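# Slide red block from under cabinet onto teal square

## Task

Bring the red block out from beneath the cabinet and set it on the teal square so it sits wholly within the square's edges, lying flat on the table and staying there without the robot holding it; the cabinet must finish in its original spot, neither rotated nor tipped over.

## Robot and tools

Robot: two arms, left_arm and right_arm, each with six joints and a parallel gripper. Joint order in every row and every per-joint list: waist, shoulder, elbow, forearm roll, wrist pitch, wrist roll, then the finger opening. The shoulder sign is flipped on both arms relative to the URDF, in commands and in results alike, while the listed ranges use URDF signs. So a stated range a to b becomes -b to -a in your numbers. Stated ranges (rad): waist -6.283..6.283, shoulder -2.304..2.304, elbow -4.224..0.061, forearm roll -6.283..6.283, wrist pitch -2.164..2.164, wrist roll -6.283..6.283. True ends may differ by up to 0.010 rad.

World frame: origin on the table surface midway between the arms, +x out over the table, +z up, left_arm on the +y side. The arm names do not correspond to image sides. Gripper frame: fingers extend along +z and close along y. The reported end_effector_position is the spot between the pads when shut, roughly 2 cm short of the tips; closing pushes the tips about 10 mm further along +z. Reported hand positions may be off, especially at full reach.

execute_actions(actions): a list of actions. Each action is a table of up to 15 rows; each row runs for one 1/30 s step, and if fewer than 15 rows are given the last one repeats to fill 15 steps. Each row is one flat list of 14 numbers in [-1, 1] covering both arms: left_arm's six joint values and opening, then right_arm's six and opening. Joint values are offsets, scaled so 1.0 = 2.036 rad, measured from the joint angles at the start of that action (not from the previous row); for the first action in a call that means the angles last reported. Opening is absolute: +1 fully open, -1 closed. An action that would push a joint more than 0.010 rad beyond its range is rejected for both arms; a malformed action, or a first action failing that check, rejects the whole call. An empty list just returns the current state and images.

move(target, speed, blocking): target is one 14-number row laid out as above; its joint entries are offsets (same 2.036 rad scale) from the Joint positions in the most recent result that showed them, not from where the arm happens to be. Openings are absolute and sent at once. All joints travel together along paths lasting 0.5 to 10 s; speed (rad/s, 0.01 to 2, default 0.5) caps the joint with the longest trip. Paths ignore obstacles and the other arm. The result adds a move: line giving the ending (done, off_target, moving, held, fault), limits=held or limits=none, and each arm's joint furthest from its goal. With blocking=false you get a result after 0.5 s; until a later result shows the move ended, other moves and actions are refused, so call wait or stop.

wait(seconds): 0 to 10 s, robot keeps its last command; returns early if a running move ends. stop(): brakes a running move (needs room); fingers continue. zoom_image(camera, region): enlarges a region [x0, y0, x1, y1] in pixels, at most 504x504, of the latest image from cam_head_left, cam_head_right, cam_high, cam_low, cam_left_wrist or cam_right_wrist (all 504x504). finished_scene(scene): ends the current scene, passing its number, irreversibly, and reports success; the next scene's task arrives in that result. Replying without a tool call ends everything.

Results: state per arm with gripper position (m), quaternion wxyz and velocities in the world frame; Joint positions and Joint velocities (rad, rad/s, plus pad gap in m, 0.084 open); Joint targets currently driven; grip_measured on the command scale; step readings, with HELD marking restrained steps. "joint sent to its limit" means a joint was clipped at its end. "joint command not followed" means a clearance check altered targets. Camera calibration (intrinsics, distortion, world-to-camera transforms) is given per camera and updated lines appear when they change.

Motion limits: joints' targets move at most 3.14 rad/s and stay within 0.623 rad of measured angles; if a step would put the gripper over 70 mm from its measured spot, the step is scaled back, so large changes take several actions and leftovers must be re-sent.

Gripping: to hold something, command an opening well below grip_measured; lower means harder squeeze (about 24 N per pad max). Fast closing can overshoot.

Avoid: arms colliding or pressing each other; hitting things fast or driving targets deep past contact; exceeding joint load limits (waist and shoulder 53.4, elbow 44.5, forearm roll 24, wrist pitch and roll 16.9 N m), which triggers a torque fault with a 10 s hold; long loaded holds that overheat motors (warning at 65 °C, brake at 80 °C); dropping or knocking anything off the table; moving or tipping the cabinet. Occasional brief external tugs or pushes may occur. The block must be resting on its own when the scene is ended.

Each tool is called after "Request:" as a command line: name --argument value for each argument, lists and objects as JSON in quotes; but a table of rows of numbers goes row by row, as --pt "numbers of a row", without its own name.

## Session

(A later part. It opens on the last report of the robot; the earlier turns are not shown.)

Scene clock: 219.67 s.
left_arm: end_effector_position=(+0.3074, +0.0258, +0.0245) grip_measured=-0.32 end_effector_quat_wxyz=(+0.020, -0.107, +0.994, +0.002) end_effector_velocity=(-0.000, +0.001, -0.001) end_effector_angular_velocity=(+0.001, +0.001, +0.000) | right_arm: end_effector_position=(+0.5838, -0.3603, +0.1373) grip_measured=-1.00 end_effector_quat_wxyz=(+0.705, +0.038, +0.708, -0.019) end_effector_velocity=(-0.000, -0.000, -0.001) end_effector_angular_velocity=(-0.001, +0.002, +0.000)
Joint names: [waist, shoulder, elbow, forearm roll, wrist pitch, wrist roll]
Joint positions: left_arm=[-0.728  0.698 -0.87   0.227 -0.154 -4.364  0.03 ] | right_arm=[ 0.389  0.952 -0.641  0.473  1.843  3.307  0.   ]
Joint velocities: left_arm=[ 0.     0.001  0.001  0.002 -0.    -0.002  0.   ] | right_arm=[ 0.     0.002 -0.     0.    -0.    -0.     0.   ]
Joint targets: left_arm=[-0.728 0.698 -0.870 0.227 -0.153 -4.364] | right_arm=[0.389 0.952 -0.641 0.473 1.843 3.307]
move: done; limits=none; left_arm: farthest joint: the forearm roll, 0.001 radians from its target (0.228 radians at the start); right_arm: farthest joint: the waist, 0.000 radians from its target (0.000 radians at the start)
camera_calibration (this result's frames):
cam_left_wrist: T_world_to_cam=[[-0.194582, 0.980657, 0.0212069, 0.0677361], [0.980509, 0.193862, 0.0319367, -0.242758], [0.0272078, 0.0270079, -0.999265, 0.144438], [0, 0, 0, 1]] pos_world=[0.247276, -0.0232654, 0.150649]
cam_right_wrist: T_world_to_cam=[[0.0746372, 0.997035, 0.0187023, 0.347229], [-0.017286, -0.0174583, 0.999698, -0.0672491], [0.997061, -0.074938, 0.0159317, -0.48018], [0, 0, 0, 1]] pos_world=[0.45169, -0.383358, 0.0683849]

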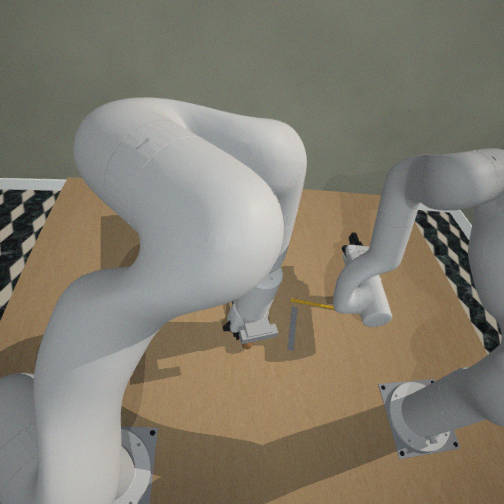

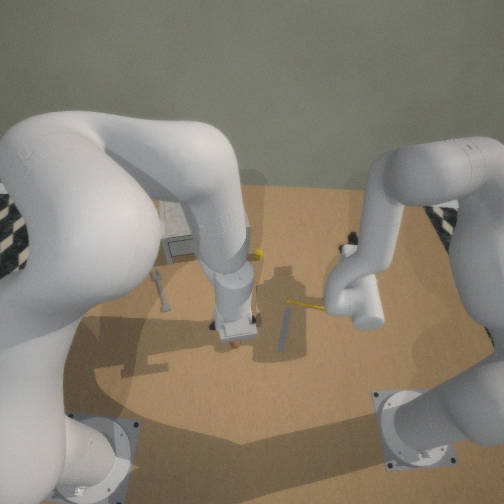

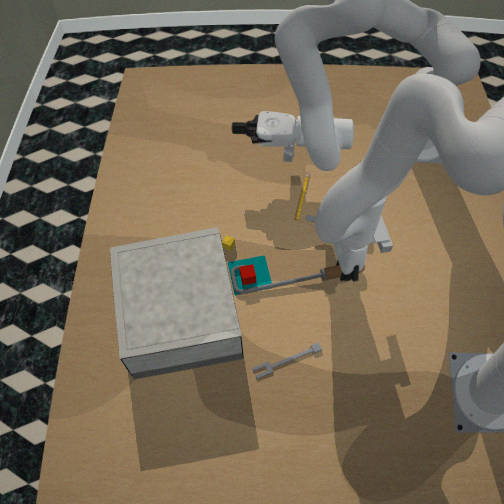

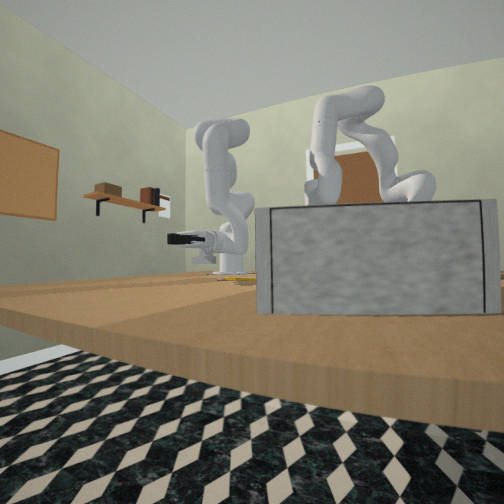

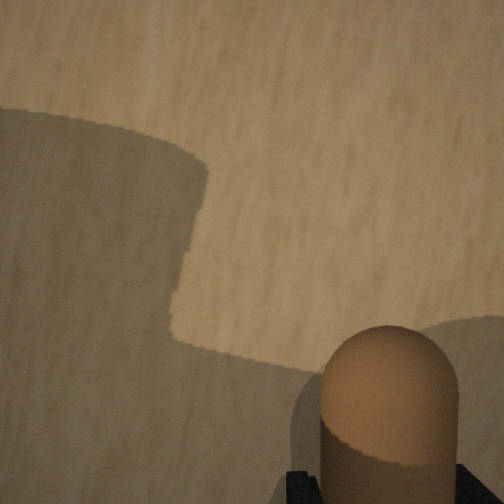

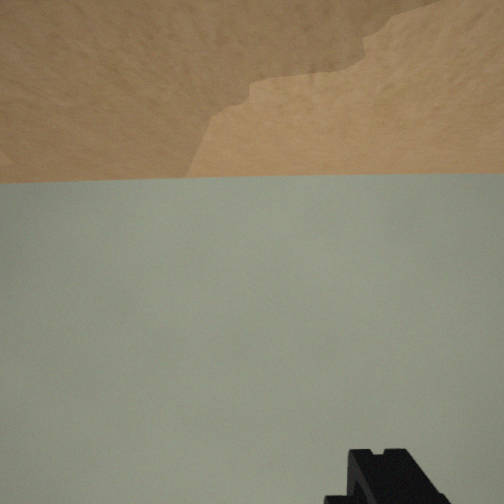

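Request:
execute_actions --actions '[]'

Scene clock: 225.53 s.
left_arm: end_effector_position=(+0.3073, +0.0259, +0.0244) grip_measured=-0.32 end_effector_quat_wxyz=(+0.020, -0.107, +0.994, +0.002) end_effector_velocity=(-0.000, -0.000, -0.000) end_effector_angular_velocity=(+0.000, +0.000, -0.001) | right_arm: end_effector_position=(+0.5838, -0.3603, +0.1373) grip_measured=-1.00 end_effector_quat_wxyz=(+0.705, +0.038, +0.708, -0.019) end_effector_velocity=(-0.000, +0.000, -0.000) end_effector_angular_velocity=(-0.000, +0.001, +0.001)
Joint names: [waist, shoulder, elbow, forearm roll, wrist pitch, wrist roll]
Joint positions: left_arm=[-0.728  0.698 -0.87   0.227 -0.153 -4.364  0.03 ] | right_arm=[ 0.389  0.952 -0.641  0.473  1.843  3.307  0.   ]
Joint velocities: left_arm=[-0.  0. -0.  0. -0.  0. -0.] | right_arm=[ 0.     0.001  0.    -0.001  0.001  0.     0.   ]
Joint targets: left_arm=[-0.728 0.698 -0.870 0.227 -0.153 -4.364] | right_arm=[0.389 0.952 -0.641 0.473 1.843 3.307]
camera_calibration (this result's frames):
cam_left_wrist: T_world_to_cam=[[-0.194487, 0.980672, 0.021364, 0.067611], [0.98053, 0.193765, 0.031866, -0.242726], [0.0271105, 0.0271456, -0.999264, 0.144373], [0, 0, 0, 1]] pos_world=[0.247236, -0.0231915, 0.150557]
cam_right_wrist: T_world_to_cam=[[0.0746373, 0.997035, 0.0187023, 0.347229], [-0.017286, -0.0174583, 0.999698, -0.0672492], [0.997061, -0.074938, 0.0159317, -0.48018], [0, 0, 0, 1]] pos_world=[0.45169, -0.383358, 0.0683849]

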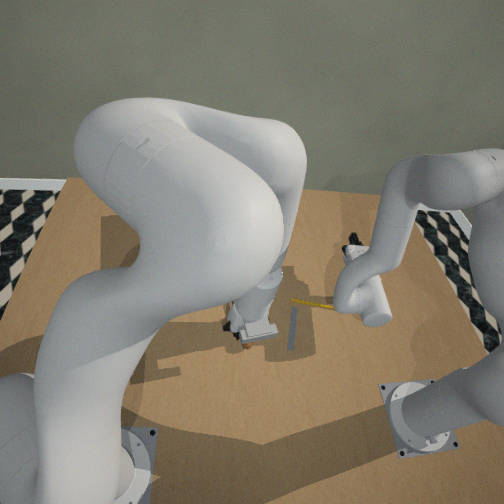

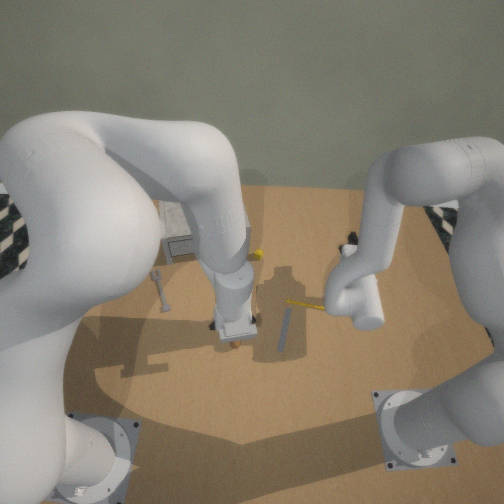

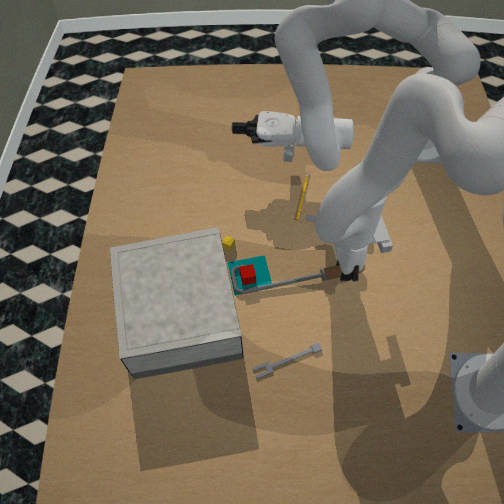

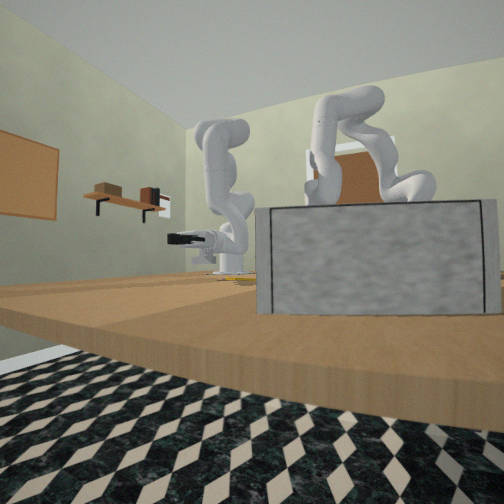

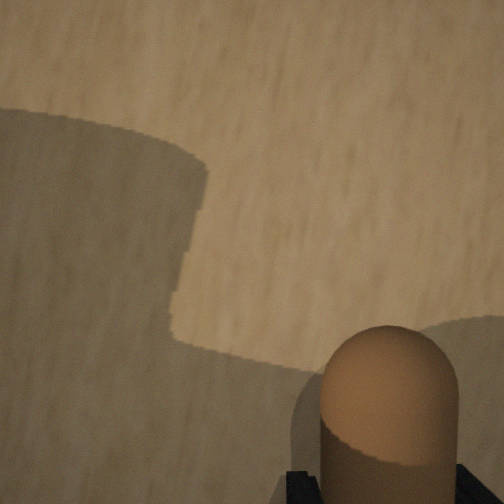

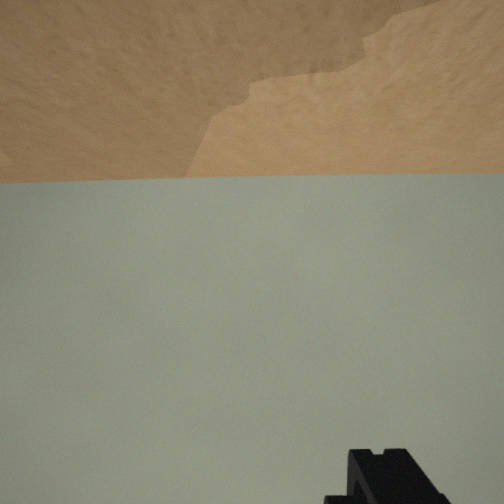

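Request:
zoom_image --camera "cam_high" --region '[210, 230, 300, 310]'

Region (210, 230, 300, 310) of cam_high's 504x504 image, scaled by 5.600, with more detail than that image has.

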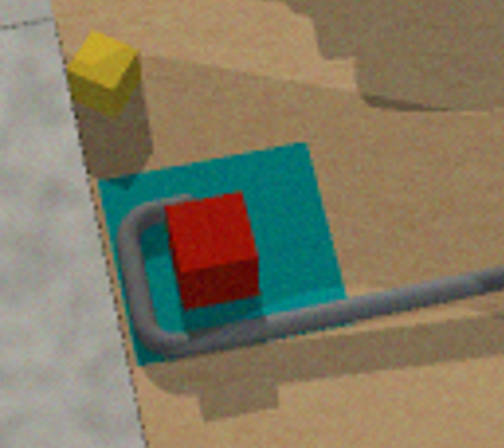

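Request:
execute_actions --actions '[[[0,0,0,0,0,0,-0.8,0,0,0,0,0,0,-1],[0,0,0,0,0,0,-0.6,0,0,0,0,0,0,-1],[0,0,0,0,0,0,-0.45,0,0,0,0,0,0,-1],[0,0,0,0,0,0,-0.3,0,0,0,0,0,0,-1],[0,0,0,0,0,0,-0.2,0,0,0,0,0,0,-1],[0,0,0,0,0,0,-0.1,0,0,0,0,0,0,-1],[0,0,0,0,0,0,0.0,0,0,0,0,0,0,-1],[0,0,0,0,0,0,0.1,0,0,0,0,0,0,-1],[0,0,0,0,0,0,0.2,0,0,0,0,0,0,-1],[0,0,0,0,0,0,0.3,0,0,0,0,0,0,-1],[0,0,0,0,0,0,0.4,0,0,0,0,0,0,-1]]]'

Request:
move --target '[0,-0.064,0.015,0,-0.049,0,0.4,0,0,0,0,0,0,-1]' --speed 0.3

Scene clock: 228.30 s.
left_arm: end_effector_position=(+0.3073, +0.0260, +0.0244) grip_measured=+0.39 end_effector_quat_wxyz=(+0.020, -0.107, +0.994, +0.002) end_effector_velocity=(+0.000, -0.001, +0.000) end_effector_angular_velocity=(-0.001, -0.001, -0.000) | right_arm: end_effector_position=(+0.5838, -0.3603, +0.1373) grip_measured=-1.00 end_effector_quat_wxyz=(+0.705, +0.038, +0.708, -0.019) end_effector_velocity=(+0.000, -0.000, +0.000) end_effector_angular_velocity=(+0.000, -0.002, +0.000)
Joint names: [waist, shoulder, elbow, forearm roll, wrist pitch, wrist roll]
Joint positions: left_arm=[-0.728  0.698 -0.87   0.227 -0.153 -4.364  0.06 ] | right_arm=[ 0.389  0.952 -0.641  0.473  1.843  3.307  0.   ]
Joint velocities: left_arm=[-0.    -0.001 -0.    -0.     0.001  0.     0.005] | right_arm=[-0.    -0.    -0.    -0.001  0.001  0.     0.   ]
Joint targets: left_arm=[-0.728 0.698 -0.870 0.227 -0.153 -4.364] | right_arm=[0.389 0.952 -0.641 0.473 1.843 3.307]
Step readings (joint positions):
0: left_arm=[-0.728 0.698 -0.870 0.227 -0.153 -4.364] | right_arm=[0.389 0.952 -0.641 0.473 1.843 3.307]
1: left_arm=[-0.728 0.698 -0.870 0.227 -0.153 -4.364] | right_arm=[0.389 0.952 -0.641 0.473 1.843 3.307]
2: left_arm=[-0.728 0.698 -0.870 0.227 -0.153 -4.364] | right_arm=[0.389 0.952 -0.641 0.473 1.843 3.307]
4: left_arm=[-0.728 0.698 -0.870 0.227 -0.153 -4.364] | right_arm=[0.389 0.952 -0.641 0.473 1.843 3.307]
8: left_arm=[-0.728 0.698 -0.870 0.227 -0.154 -4.364] | right_arm=[0.389 0.952 -0.641 0.473 1.843 3.307]
15: Joint positions above
camera_calibration (this result's frames):
cam_left_wrist: T_world_to_cam=[[-0.194529, 0.980662, 0.0214774, 0.0675694], [0.980524, 0.193806, 0.0318013, -0.242702], [0.0270239, 0.0272454, -0.999263, 0.144367], [0, 0, 0, 1]] pos_world=[0.247218, -0.023159, 0.150528]
cam_right_wrist: T_world_to_cam=[[0.0746373, 0.997035, 0.0187023, 0.347229], [-0.0172859, -0.0174582, 0.999698, -0.0672491], [0.997061, -0.0749381, 0.0159316, -0.48018], [0, 0, 0, 1]] pos_world=[0.45169, -0.383358, 0.0683849]

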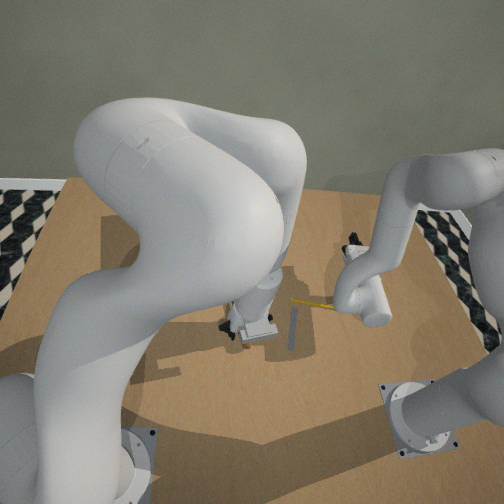

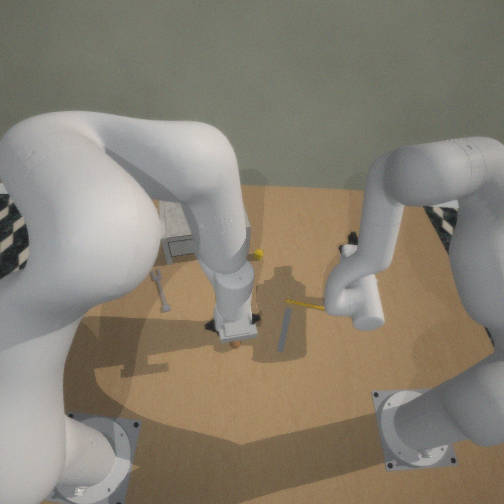

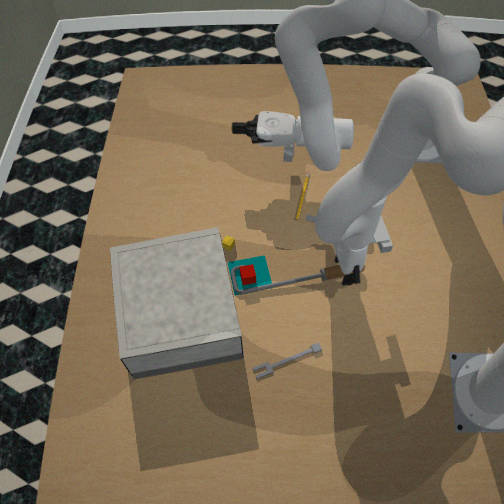

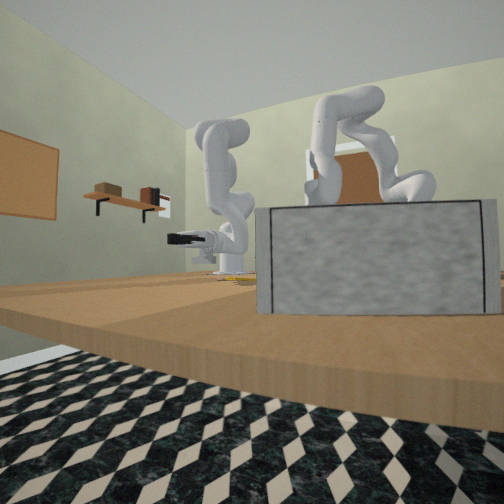

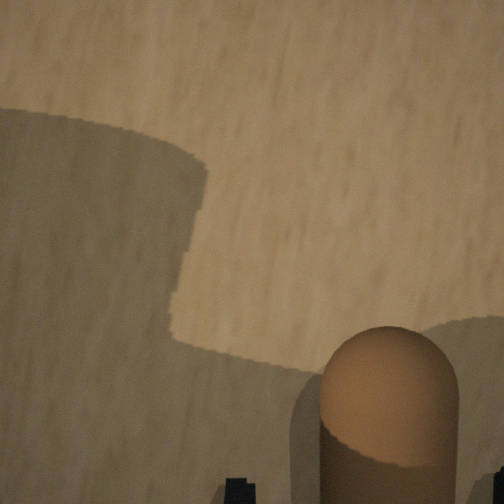

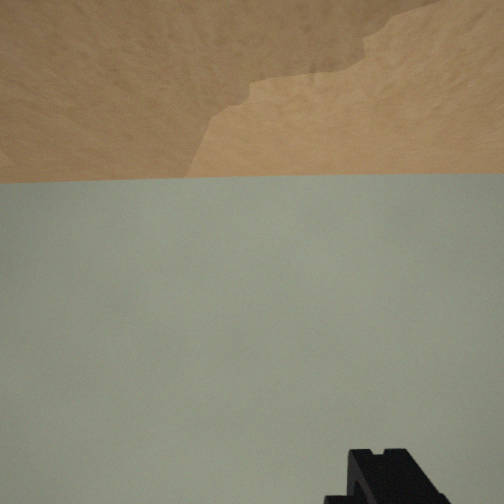

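Scene clock: 229.23 s.
left_arm: end_effector_position=(+0.3095, +0.0314, +0.0784) grip_measured=+0.39 end_effector_quat_wxyz=(+0.030, -0.109, +0.994, +0.008) end_effector_velocity=(+0.000, +0.000, +0.001) end_effector_angular_velocity=(+0.000, -0.001, +0.000) | right_arm: end_effector_position=(+0.5838, -0.3603, +0.1373) grip_measured=-1.00 end_effector_quat_wxyz=(+0.705, +0.038, +0.708, -0.019) end_effector_velocity=(+0.000, +0.000, -0.000) end_effector_angular_velocity=(+0.001, +0.000, +0.001)
Joint names: [waist, shoulder, elbow, forearm roll, wrist pitch, wrist roll]
Joint positions: left_arm=[-0.728  0.568 -0.839  0.227 -0.253 -4.364  0.061] | right_arm=[ 0.389  0.952 -0.641  0.473  1.843  3.307  0.   ]
Joint velocities: left_arm=[ 0.    -0.003  0.001  0.    -0.002 -0.     0.   ] | right_arm=[-0.     0.    -0.    -0.001  0.     0.     0.   ]
Joint targets: left_arm=[-0.728 0.568 -0.839 0.227 -0.253 -4.364] | right_arm=[0.389 0.952 -0.641 0.473 1.843 3.307]
move: done; limits=none; left_arm: farthest joint: the waist, 0.000 radians from its target (0.000 radians at the start); right_arm: farthest joint: the waist, 0.000 radians from its target (0.000 radians at the start)
camera_calibration (this result's frames):
cam_left_wrist: T_world_to_cam=[[-0.199801, 0.979324, 0.0316991, 0.0623771], [0.978853, 0.198047, 0.051226, -0.248723], [0.0438889, 0.0412638, -0.998184, 0.192382], [0, 0, 0, 1]] pos_world=[0.247483, -0.0197671, 0.202796]
cam_right_wrist: T_world_to_cam=[[0.0746373, 0.997035, 0.0187023, 0.347229], [-0.0172863, -0.0174582, 0.999698, -0.067249], [0.997061, -0.0749381, 0.015932, -0.48018], [0, 0, 0, 1]] pos_world=[0.45169, -0.383358, 0.068385]

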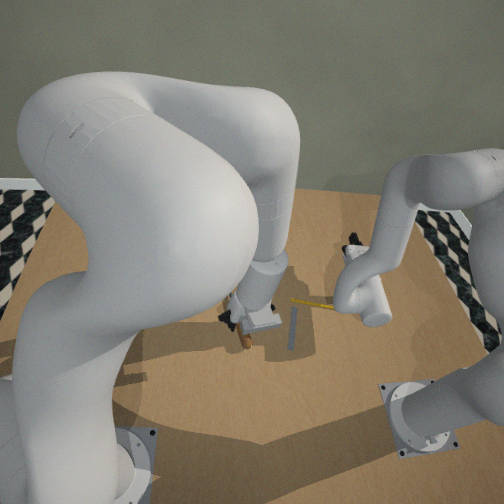

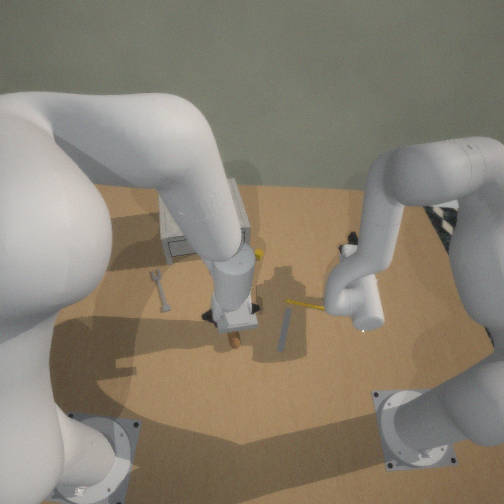

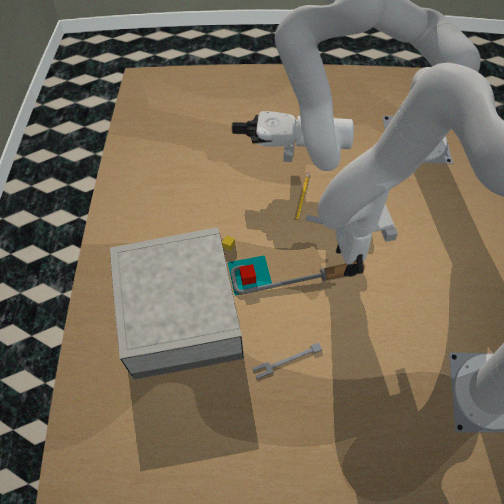

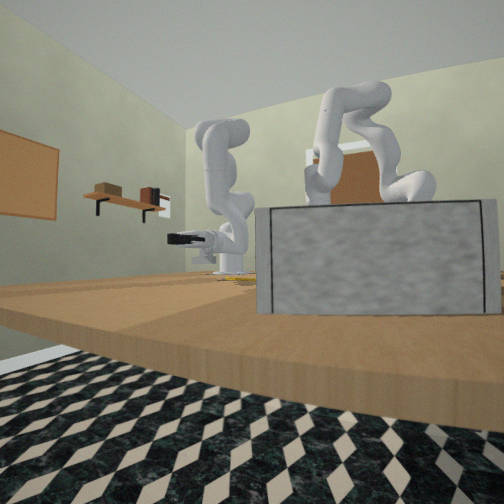

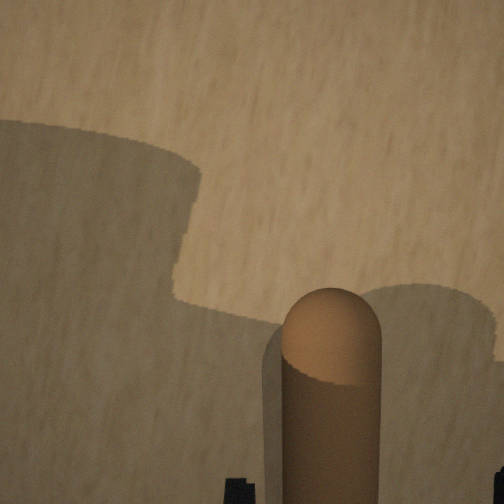

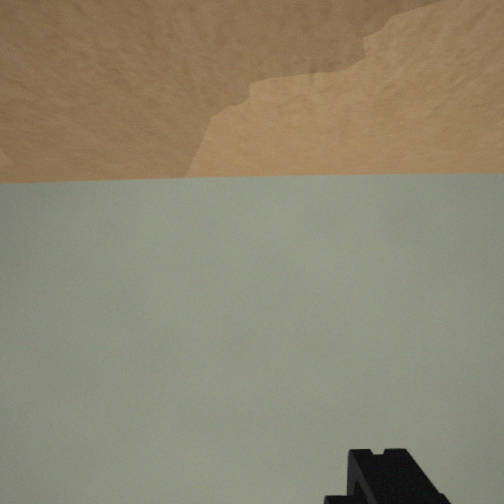

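Request:
zoom_image --camera "cam_high" --region '[210, 230, 300, 310]'

Region (210, 230, 300, 310) of cam_high's 504x504 image, scaled by 5.600, with more detail than that image has.

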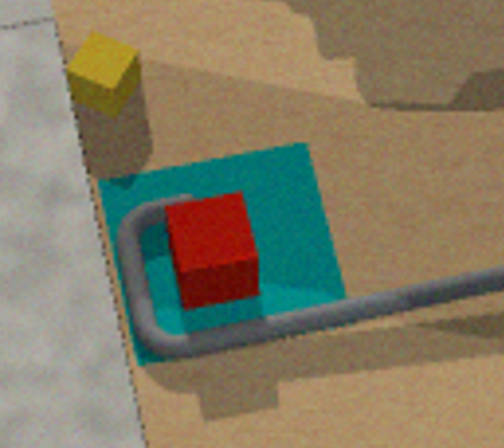

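Request:
finished_scene --scene 1

The scene is finished: the task was done.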